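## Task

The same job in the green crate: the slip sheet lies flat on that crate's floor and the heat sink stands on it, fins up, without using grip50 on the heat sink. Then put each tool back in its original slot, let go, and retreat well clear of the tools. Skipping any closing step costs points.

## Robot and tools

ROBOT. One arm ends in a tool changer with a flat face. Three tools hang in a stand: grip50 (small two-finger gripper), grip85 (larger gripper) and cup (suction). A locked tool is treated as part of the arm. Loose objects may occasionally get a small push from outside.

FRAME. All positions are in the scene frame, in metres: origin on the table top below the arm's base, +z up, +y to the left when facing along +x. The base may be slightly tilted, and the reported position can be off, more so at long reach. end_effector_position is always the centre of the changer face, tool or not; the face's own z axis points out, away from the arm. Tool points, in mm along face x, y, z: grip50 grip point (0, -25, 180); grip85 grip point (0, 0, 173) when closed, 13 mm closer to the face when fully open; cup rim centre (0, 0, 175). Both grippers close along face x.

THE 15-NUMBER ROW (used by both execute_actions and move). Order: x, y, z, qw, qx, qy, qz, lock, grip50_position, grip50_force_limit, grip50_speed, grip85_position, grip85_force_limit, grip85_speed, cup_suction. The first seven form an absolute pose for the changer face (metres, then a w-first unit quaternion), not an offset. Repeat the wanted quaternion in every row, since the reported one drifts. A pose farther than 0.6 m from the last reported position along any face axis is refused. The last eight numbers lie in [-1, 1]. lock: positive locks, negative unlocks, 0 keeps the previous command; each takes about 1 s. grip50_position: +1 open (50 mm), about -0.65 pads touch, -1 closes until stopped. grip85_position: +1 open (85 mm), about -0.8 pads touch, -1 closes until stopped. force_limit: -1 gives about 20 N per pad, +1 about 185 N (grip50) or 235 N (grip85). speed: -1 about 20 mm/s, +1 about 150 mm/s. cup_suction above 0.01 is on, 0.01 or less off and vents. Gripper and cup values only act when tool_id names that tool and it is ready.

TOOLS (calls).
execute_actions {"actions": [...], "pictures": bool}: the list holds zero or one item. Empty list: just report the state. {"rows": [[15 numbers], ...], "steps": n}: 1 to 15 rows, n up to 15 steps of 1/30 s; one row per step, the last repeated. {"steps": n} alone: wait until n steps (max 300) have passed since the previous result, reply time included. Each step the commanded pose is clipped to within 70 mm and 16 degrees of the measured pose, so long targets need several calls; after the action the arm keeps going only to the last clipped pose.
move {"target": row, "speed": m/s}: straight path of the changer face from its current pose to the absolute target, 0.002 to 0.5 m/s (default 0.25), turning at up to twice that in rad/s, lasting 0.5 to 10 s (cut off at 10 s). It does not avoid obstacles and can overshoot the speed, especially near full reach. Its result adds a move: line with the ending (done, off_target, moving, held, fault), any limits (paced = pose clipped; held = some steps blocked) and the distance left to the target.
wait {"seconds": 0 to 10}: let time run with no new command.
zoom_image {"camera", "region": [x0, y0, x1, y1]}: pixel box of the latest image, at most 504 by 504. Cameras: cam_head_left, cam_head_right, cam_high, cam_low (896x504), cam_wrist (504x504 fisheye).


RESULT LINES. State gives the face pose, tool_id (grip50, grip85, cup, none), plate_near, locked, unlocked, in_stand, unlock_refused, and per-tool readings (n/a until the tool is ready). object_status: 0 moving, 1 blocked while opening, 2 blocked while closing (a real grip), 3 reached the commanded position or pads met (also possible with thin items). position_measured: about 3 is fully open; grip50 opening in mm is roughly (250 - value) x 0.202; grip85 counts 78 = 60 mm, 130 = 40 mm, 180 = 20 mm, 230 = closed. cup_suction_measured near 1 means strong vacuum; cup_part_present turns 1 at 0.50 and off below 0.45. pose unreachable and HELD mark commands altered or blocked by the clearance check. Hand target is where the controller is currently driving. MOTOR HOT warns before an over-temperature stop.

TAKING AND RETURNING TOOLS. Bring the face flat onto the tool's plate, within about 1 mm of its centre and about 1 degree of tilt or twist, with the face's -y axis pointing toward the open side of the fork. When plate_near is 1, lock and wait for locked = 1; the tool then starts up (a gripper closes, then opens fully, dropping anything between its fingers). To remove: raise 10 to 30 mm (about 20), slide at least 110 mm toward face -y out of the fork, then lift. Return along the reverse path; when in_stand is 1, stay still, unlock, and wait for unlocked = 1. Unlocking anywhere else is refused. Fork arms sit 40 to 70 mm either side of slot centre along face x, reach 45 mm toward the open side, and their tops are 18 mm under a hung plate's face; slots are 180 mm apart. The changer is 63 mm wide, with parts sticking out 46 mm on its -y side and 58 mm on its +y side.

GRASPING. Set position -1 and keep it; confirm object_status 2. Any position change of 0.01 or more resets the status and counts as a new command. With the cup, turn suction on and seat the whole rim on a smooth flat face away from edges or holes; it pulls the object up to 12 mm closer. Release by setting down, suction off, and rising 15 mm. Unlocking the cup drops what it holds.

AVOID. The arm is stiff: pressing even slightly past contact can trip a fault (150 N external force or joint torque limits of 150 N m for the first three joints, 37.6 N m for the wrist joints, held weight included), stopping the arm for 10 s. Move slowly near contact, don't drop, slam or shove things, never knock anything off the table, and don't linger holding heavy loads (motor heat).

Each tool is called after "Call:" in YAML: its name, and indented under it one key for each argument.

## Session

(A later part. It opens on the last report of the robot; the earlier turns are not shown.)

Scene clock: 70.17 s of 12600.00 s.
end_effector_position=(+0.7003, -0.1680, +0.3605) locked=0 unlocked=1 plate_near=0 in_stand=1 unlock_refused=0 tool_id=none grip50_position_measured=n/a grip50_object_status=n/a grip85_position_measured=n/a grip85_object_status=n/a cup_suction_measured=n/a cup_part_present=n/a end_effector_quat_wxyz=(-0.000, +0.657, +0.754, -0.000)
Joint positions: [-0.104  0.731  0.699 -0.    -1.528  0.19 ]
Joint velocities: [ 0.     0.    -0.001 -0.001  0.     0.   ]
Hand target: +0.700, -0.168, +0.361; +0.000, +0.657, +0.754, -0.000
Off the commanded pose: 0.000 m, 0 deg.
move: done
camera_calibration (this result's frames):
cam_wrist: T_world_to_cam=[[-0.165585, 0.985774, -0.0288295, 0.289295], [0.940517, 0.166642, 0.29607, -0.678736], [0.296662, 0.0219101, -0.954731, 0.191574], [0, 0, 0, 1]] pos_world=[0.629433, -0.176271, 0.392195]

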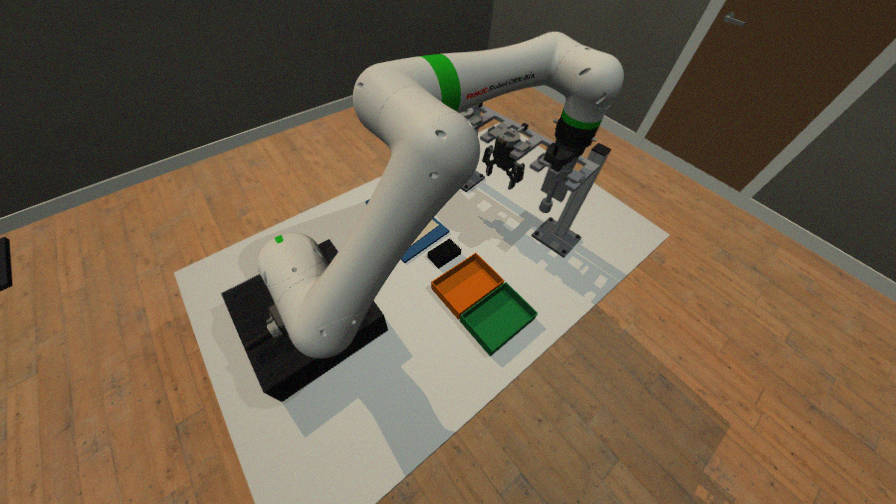

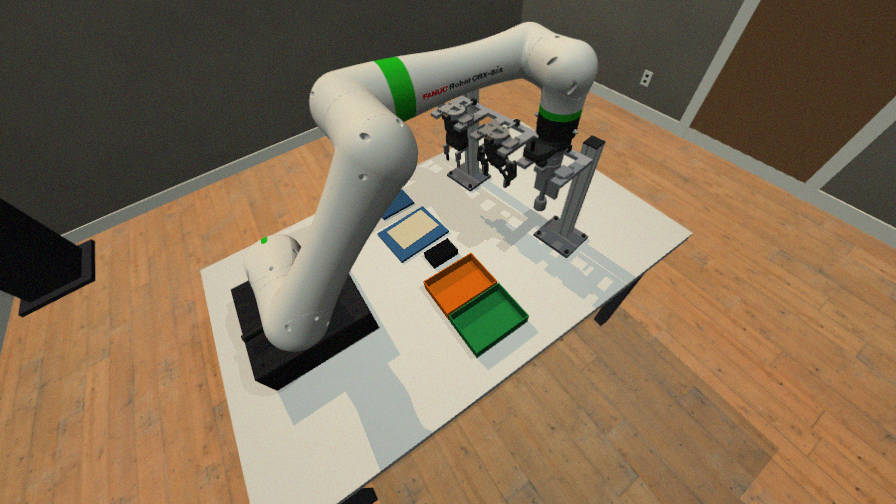

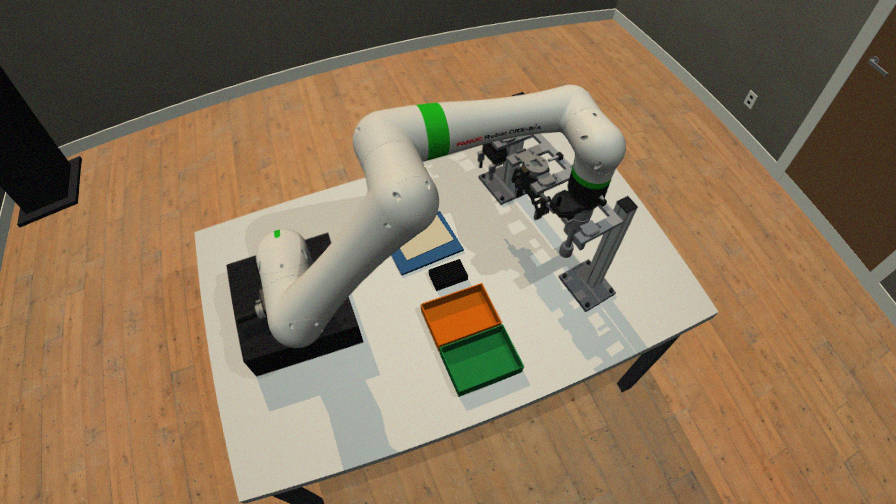

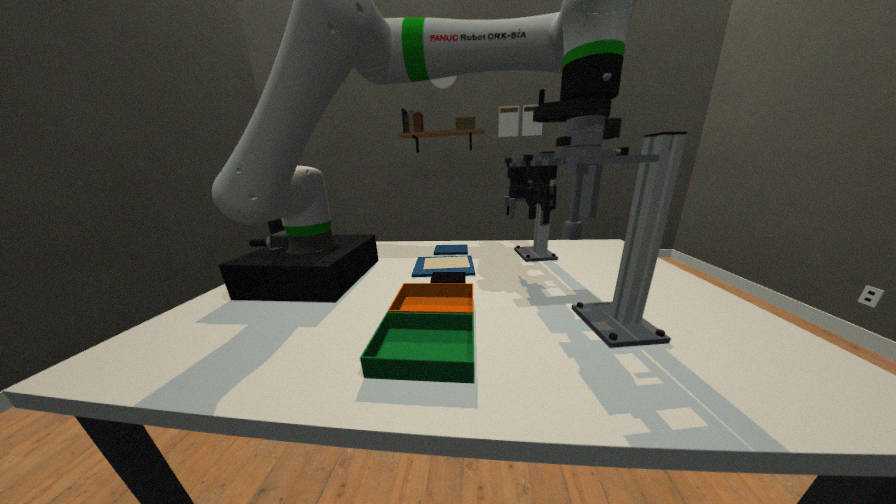

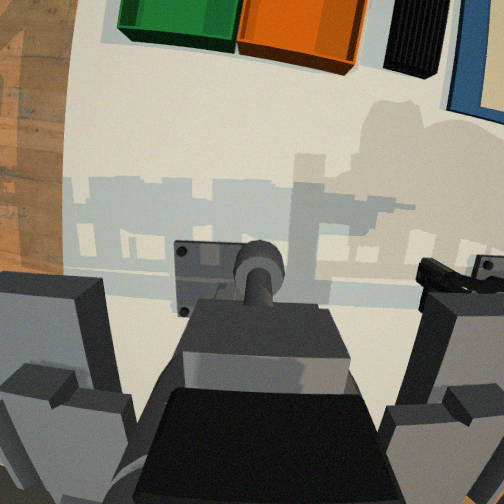

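Call:
execute_actions:
  actions:
    - {"rows":[[0.7003,-0.168,0.3596,0,0.6574,0.7535,0,0,1,0,0,1,0,0,0]],"steps":10}
  pictures: false

Call:
execute_actions:
  actions:
    - {"rows":[[0.7003,-0.168,0.3596,0,0.6574,0.7535,0,1,1,0,0,1,0,0,0]]}
  pictures: false

Call:
execute_actions:
  actions:
    - {"steps":22}
  pictures: false

Call:
move:
  target: [0.7003,-0.168,0.38,0,0.6574,0.7535,0,0,1,0,0,1,0,0,0]
  speed: 0.05

Call:
move:
  target: [0.5616,-0.187,0.38,0,0.6574,0.7535,0,0,1,0,0,1,0,0,0]
  speed: 0.15

Call:
move:
  target: [0.405,0.138,0.21,0,0.707,0.707,0,0,1,0,0,1,0,0,0]

Scene clock: 72.70 s of 12600.00 s.
end_effector_position=(+0.7003, -0.1680, +0.3596) locked=0 unlocked=1 plate_near=1 in_stand=1 unlock_refused=0 tool_id=none grip50_position_measured=n/a grip50_object_status=n/a grip85_position_measured=n/a grip85_object_status=n/a cup_suction_measured=n/a cup_part_present=n/a end_effector_quat_wxyz=(+0.000, +0.657, +0.754, +0.000)
Joint positions: [-0.104  0.731  0.697 -0.    -1.526  0.19 ]
Joint velocities: [-0.001  0.    -0.     0.     0.    -0.001]
Hand target: +0.700, -0.168, +0.360; +0.000, +0.657, +0.754, -0.000
Off the commanded pose: 0.000 m, 0 deg.
Steps of this call (steps 1 to 66: nothing new was sent; steps 67 to 76: all 10 steps of this action). Readings (end_effector_position | what the end effector reports):
67: (+0.7003, -0.1680, +0.3605) | locked=0 unlocked=1 plate_near=0 in_stand=1 unlock_refused=0 tool_id=none grip50_position_measured=n/a grip50_object_status=n/a grip85_position_measured=n/a grip85_object_status=n/a cup_suction_measured=n/a cup_part_present=n/a
68: (+0.7003, -0.1680, +0.3602) | locked=0 unlocked=1 plate_near=0 in_stand=1 unlock_refused=0 tool_id=none grip50_position_measured=n/a grip50_object_status=n/a grip85_position_measured=n/a grip85_object_status=n/a cup_suction_measured=n/a cup_part_present=n/a
70: (+0.7003, -0.1680, +0.3598) | locked=0 unlocked=1 plate_near=1 in_stand=1 unlock_refused=0 tool_id=none grip50_position_measured=n/a grip50_object_status=n/a grip85_position_measured=n/a grip85_object_status=n/a cup_suction_measured=n/a cup_part_present=n/a
74: (+0.7003, -0.1680, +0.3596) | locked=0 unlocked=1 plate_near=1 in_stand=1 unlock_refused=0 tool_id=none grip50_position_measured=n/a grip50_object_status=n/a grip85_position_measured=n/a grip85_object_status=n/a cup_suction_measured=n/a cup_part_present=n/a
76: the state above

Scene clock: 73.20 s of 12600.00 s.
end_effector_position=(+0.7003, -0.1680, +0.3596) locked=0 unlocked=0 plate_near=1 in_stand=1 unlock_refused=0 tool_id=none grip50_position_measured=n/a grip50_object_status=n/a grip85_position_measured=n/a grip85_object_status=n/a cup_suction_measured=n/a cup_part_present=n/a end_effector_quat_wxyz=(-0.000, +0.657, +0.754, -0.000)
Joint positions: [-0.104  0.731  0.697 -0.    -1.526  0.19 ]
Joint velocities: [-0.    -0.001 -0.     0.001  0.    -0.   ]
Hand target: +0.700, -0.168, +0.360; +0.000, +0.657, +0.754, -0.000
Off the commanded pose: 0.000 m, 0 deg.
Steps of this call (steps 1 to 15: all 15 steps of this action). Readings (end_effector_position | what the end effector reports):
1: (+0.7003, -0.1680, +0.3596) | locked=0 unlocked=0 plate_near=1 in_stand=1 unlock_refused=0 tool_id=none grip50_position_measured=n/a grip50_object_status=n/a grip85_position_measured=n/a grip85_object_status=n/a cup_suction_measured=n/a cup_part_present=n/a
2: (+0.7003, -0.1680, +0.3596) | locked=0 unlocked=0 plate_near=1 in_stand=1 unlock_refused=0 tool_id=none grip50_position_measured=n/a grip50_object_status=n/a grip85_position_measured=n/a grip85_object_status=n/a cup_suction_measured=n/a cup_part_present=n/a
4: (+0.7003, -0.1680, +0.3596) | locked=0 unlocked=0 plate_near=1 in_stand=1 unlock_refused=0 tool_id=none grip50_position_measured=n/a grip50_object_status=n/a grip85_position_measured=n/a grip85_object_status=n/a cup_suction_measured=n/a cup_part_present=n/a
8: (+0.7003, -0.1680, +0.3596) | locked=0 unlocked=0 plate_near=1 in_stand=1 unlock_refused=0 tool_id=none grip50_position_measured=n/a grip50_object_status=n/a grip85_position_measured=n/a grip85_object_status=n/a cup_suction_measured=n/a cup_part_present=n/a
15: the state above

Scene clock: 73.93 s of 12600.00 s.
end_effector_position=(+0.7003, -0.1680, +0.3596) locked=1 unlocked=0 plate_near=1 in_stand=1 unlock_refused=0 tool_id=cup grip50_position_measured=n/a grip50_object_status=n/a grip85_position_measured=n/a grip85_object_status=n/a cup_suction_measured=n/a cup_part_present=n/a end_effector_quat_wxyz=(-0.000, +0.657, +0.754, -0.000)
Joint positions: [-0.104  0.731  0.697 -0.    -1.526  0.19 ]
Joint velocities: [ 0.     0.     0.    -0.001 -0.     0.002]
Hand target: +0.700, -0.168, +0.360; +0.000, +0.657, +0.754, -0.000
Off the commanded pose: 0.000 m, 0 deg.
Steps of this call (steps 1 to 22: nothing new was sent). Readings (end_effector_position | what the end effector reports):
1: (+0.7003, -0.1680, +0.3596) | locked=0 unlocked=0 plate_near=1 in_stand=1 unlock_refused=0 tool_id=none grip50_position_measured=n/a grip50_object_status=n/a grip85_position_measured=n/a grip85_object_status=n/a cup_suction_measured=n/a cup_part_present=n/a
2: (+0.7003, -0.1680, +0.3596) | locked=0 unlocked=0 plate_near=1 in_stand=1 unlock_refused=0 tool_id=none grip50_position_measured=n/a grip50_object_status=n/a grip85_position_measured=n/a grip85_object_status=n/a cup_suction_measured=n/a cup_part_present=n/a
4: (+0.7003, -0.1680, +0.3595) | locked=0 unlocked=0 plate_near=1 in_stand=1 unlock_refused=0 tool_id=none grip50_position_measured=n/a grip50_object_status=n/a grip85_position_measured=n/a grip85_object_status=n/a cup_suction_measured=n/a cup_part_present=n/a
8: (+0.7003, -0.1680, +0.3595) | locked=0 unlocked=0 plate_near=1 in_stand=1 unlock_refused=0 tool_id=none grip50_position_measured=n/a grip50_object_status=n/a grip85_position_measured=n/a grip85_object_status=n/a cup_suction_measured=n/a cup_part_present=n/a
22: the state above

Scene clock: 74.70 s of 12600.00 s.
end_effector_position=(+0.7004, -0.1680, +0.3801) locked=1 unlocked=0 plate_near=1 in_stand=0 unlock_refused=0 tool_id=cup grip50_position_measured=n/a grip50_object_status=n/a grip85_position_measured=n/a grip85_object_status=n/a cup_suction_measured=0.00 cup_part_present=0 end_effector_quat_wxyz=(+0.000, +0.657, +0.754, +0.000)
Joint positions: [-0.104  0.73   0.743 -0.    -1.573  0.19 ]
Joint velocities: [ 0.     0.002  0.002  0.001 -0.001  0.001]
Hand target: +0.700, -0.168, +0.380; -0.000, +0.657, +0.754, +0.000
Off the commanded pose: 0.000 m, 0 deg.
move: done
camera_calibration (this result's frames):
cam_wrist: T_world_to_cam=[[-0.165802, 0.985735, -0.0289231, 0.290051], [0.940432, 0.166874, 0.296211, -0.684592], [0.296812, 0.0219122, -0.954685, 0.210109], [0, 0, 0, 1]] pos_world=[0.62954, -0.176277, 0.411761]

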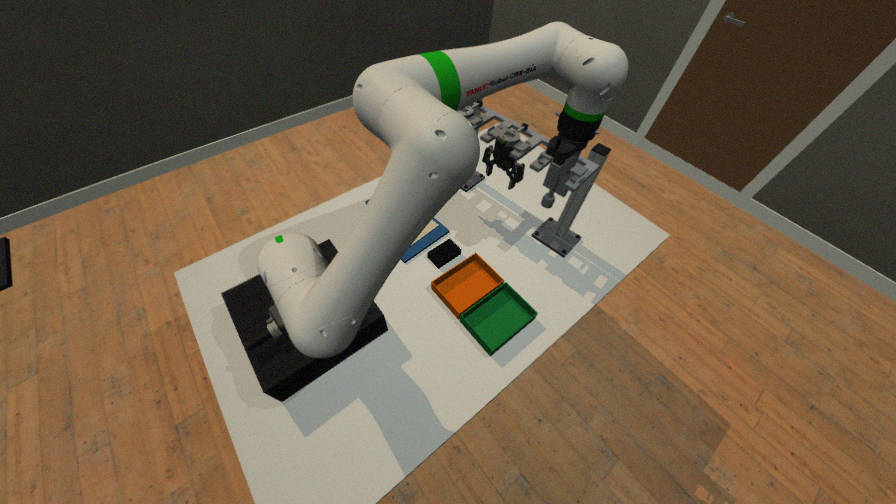

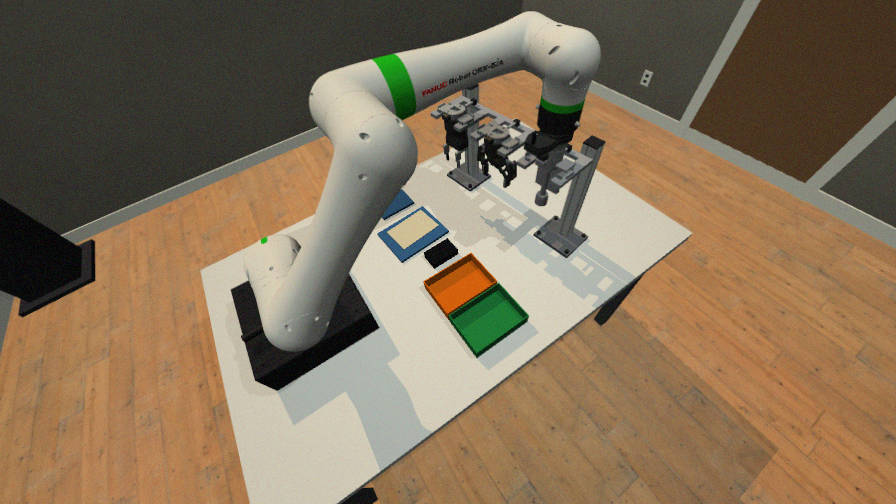

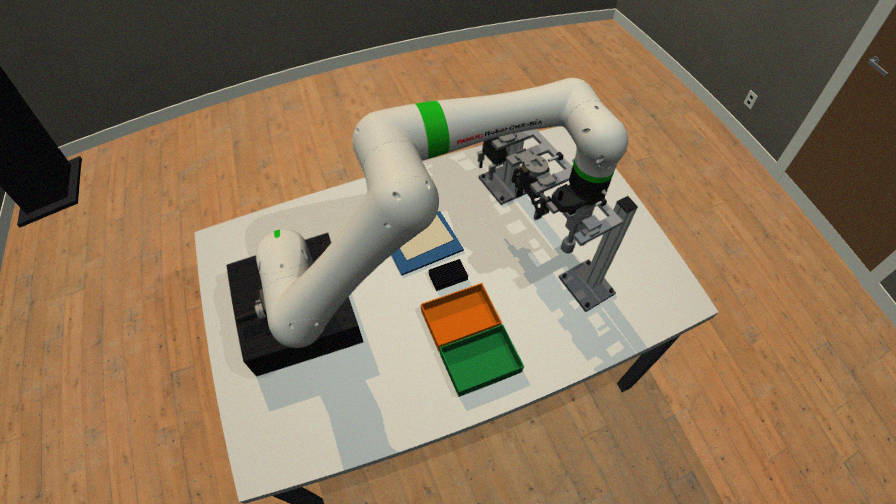

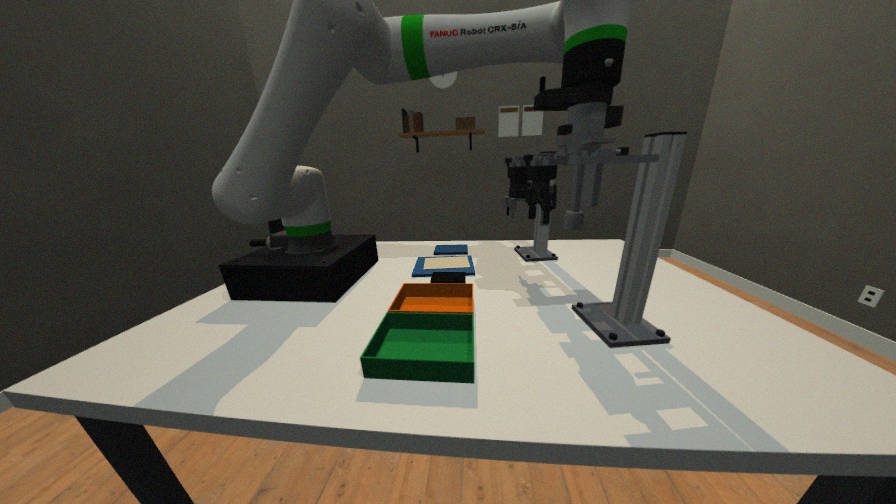

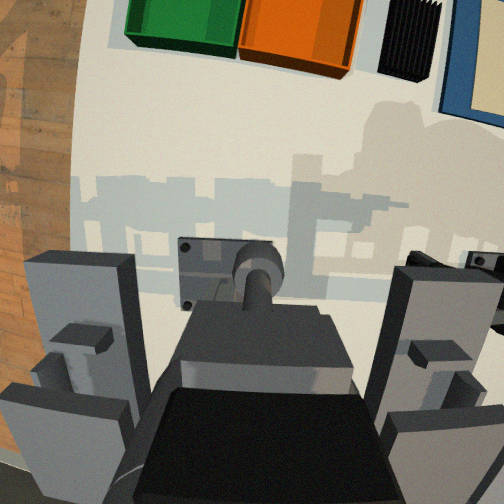

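Scene clock: 76.03 s of 12600.00 s.
end_effector_position=(+0.5615, -0.1865, +0.3803) locked=1 unlocked=0 plate_near=1 in_stand=0 unlock_refused=0 tool_id=cup grip50_position_measured=n/a grip50_object_status=n/a grip85_position_measured=n/a grip85_object_status=n/a cup_suction_measured=0.00 cup_part_present=0 end_effector_quat_wxyz=(+0.000, +0.658, +0.753, +0.000)
Joint positions: [-0.149  0.37   0.201 -0.001 -1.391  0.236]
Joint velocities: [-0.    -0.001 -0.001  0.002  0.001 -0.001]
Hand target: +0.561, -0.187, +0.380; +0.000, +0.658, +0.753, +0.000
Off the commanded pose: 0.001 m, 0 deg.
move: done
camera_calibration (this result's frames):
cam_wrist: T_world_to_cam=[[-0.165086, 0.985862, -0.0286941, 0.28484], [0.940549, 0.166122, 0.296263, -0.551157], [0.296841, 0.0219207, -0.954675, 0.251958], [0, 0, 0, 1]] pos_world=[0.490622, -0.194776, 0.411998]

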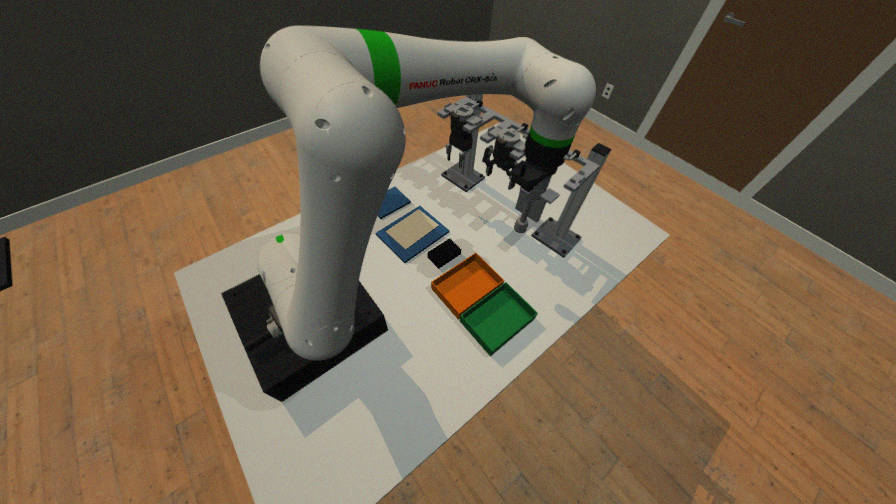

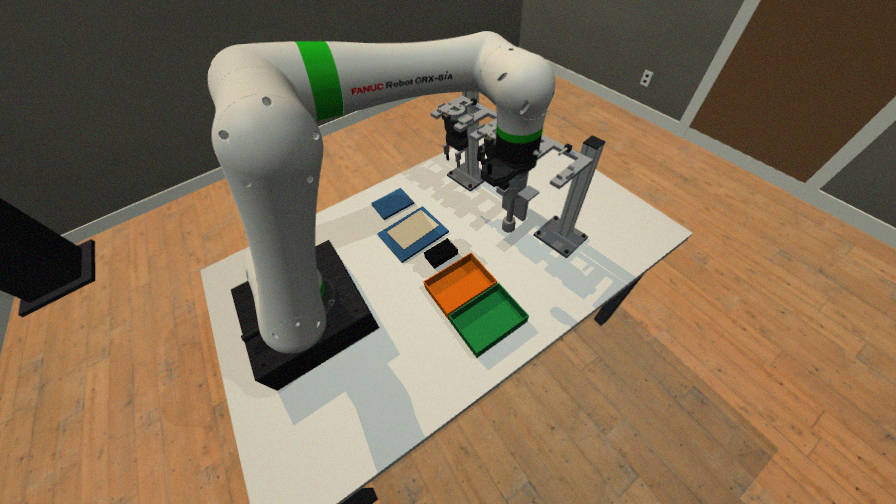

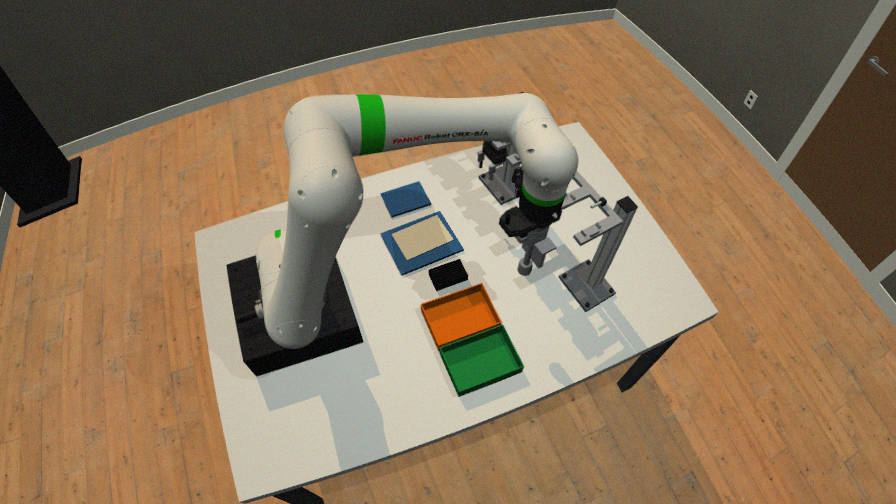

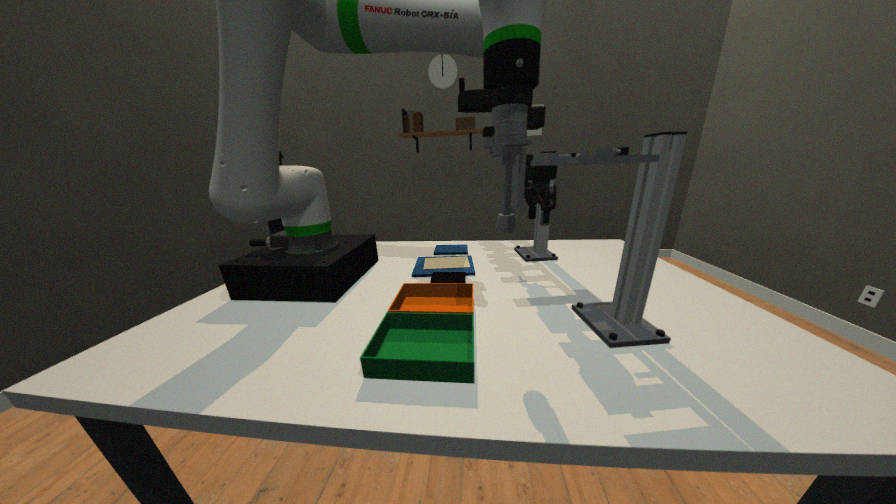

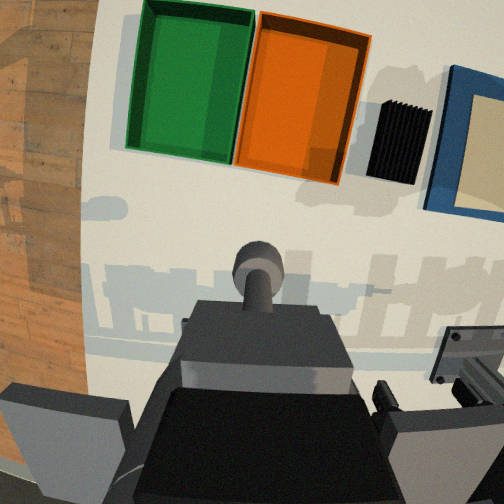

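Scene clock: 78.10 s of 12600.00 s.
end_effector_position=(+0.4050, +0.1378, +0.2106) locked=1 unlocked=0 plate_near=1 in_stand=0 unlock_refused=0 tool_id=cup grip50_position_measured=n/a grip50_object_status=n/a grip85_position_measured=n/a grip85_object_status=n/a cup_suction_measured=0.00 cup_part_present=0 end_effector_quat_wxyz=(+0.001, +0.708, +0.707, -0.002)
Joint positions: [ 0.593  0.164 -0.506  0.01  -0.895 -0.65 ]
Joint velocities: [ 0.001  0.001 -0.001  0.     0.001 -0.001]
Hand target: +0.405, +0.138, +0.211; +0.001, +0.708, +0.707, -0.002
Off the commanded pose: 0.001 m, 0 deg.
move: done
camera_calibration (this result's frames):
cam_wrist: T_world_to_cam=[[-0.0290923, 0.999069, -0.0318616, -0.121791], [0.954819, 0.037207, 0.294851, -0.395333], [0.295762, -0.0218441, -0.955012, 0.135797], [0, 0, 0, 1]] pos_world=[0.333765, 0.139353, 0.242372]

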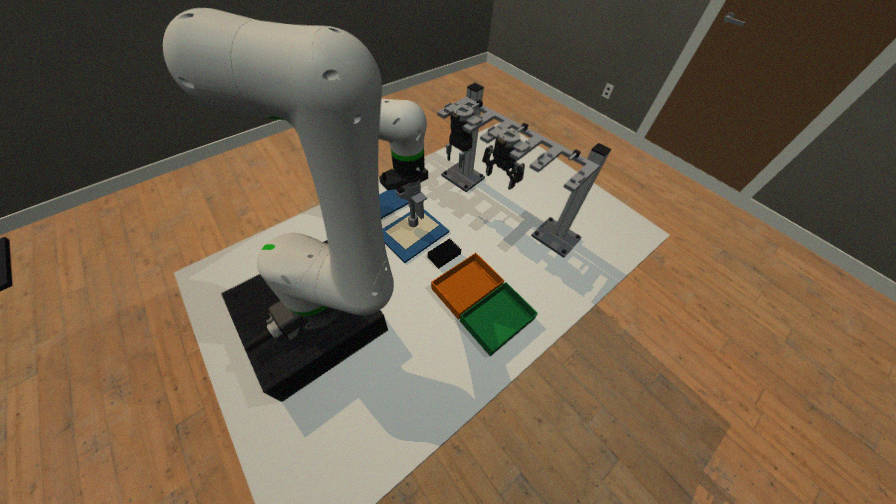

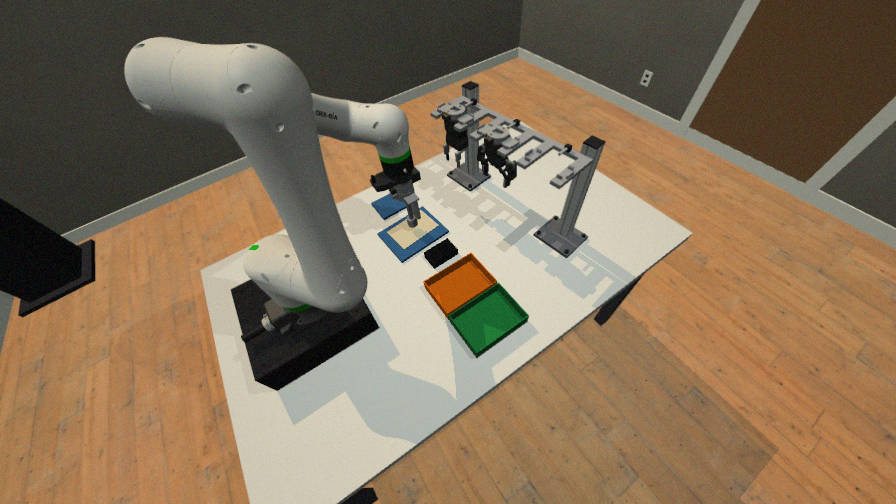

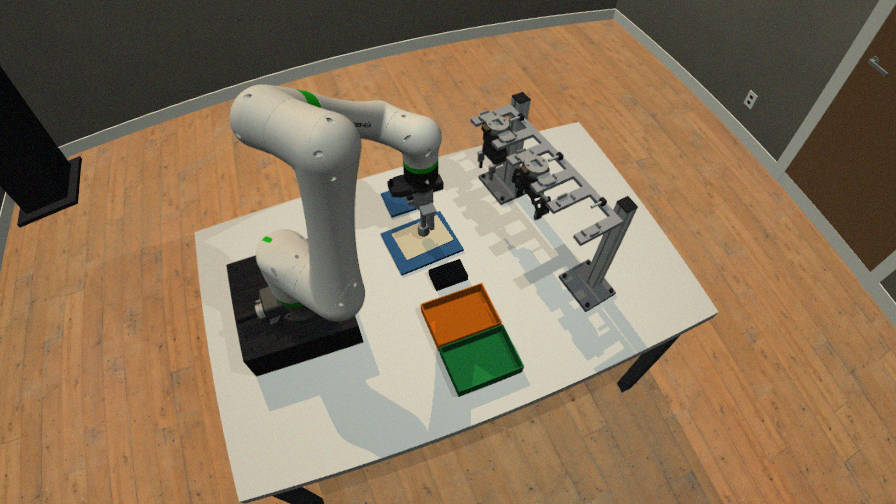

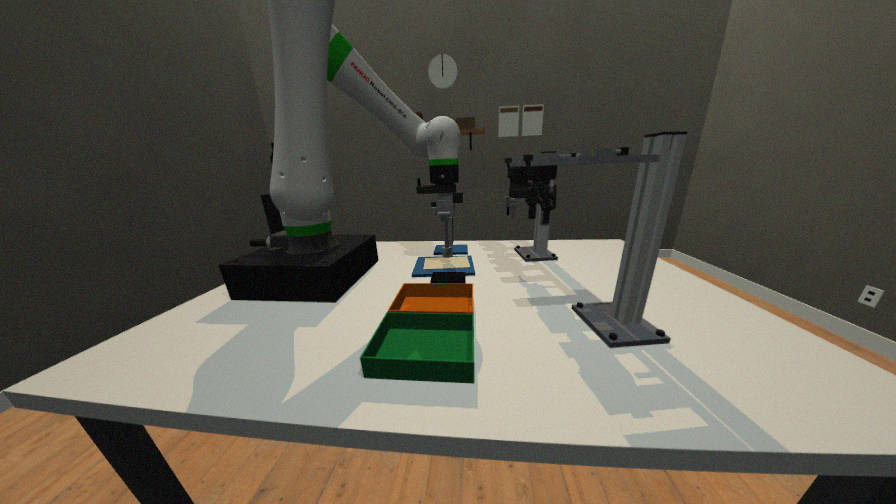

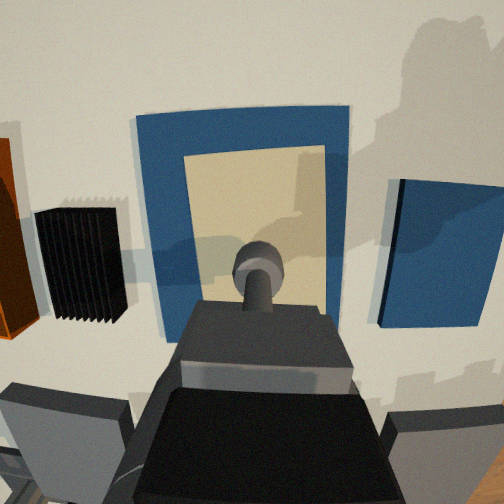

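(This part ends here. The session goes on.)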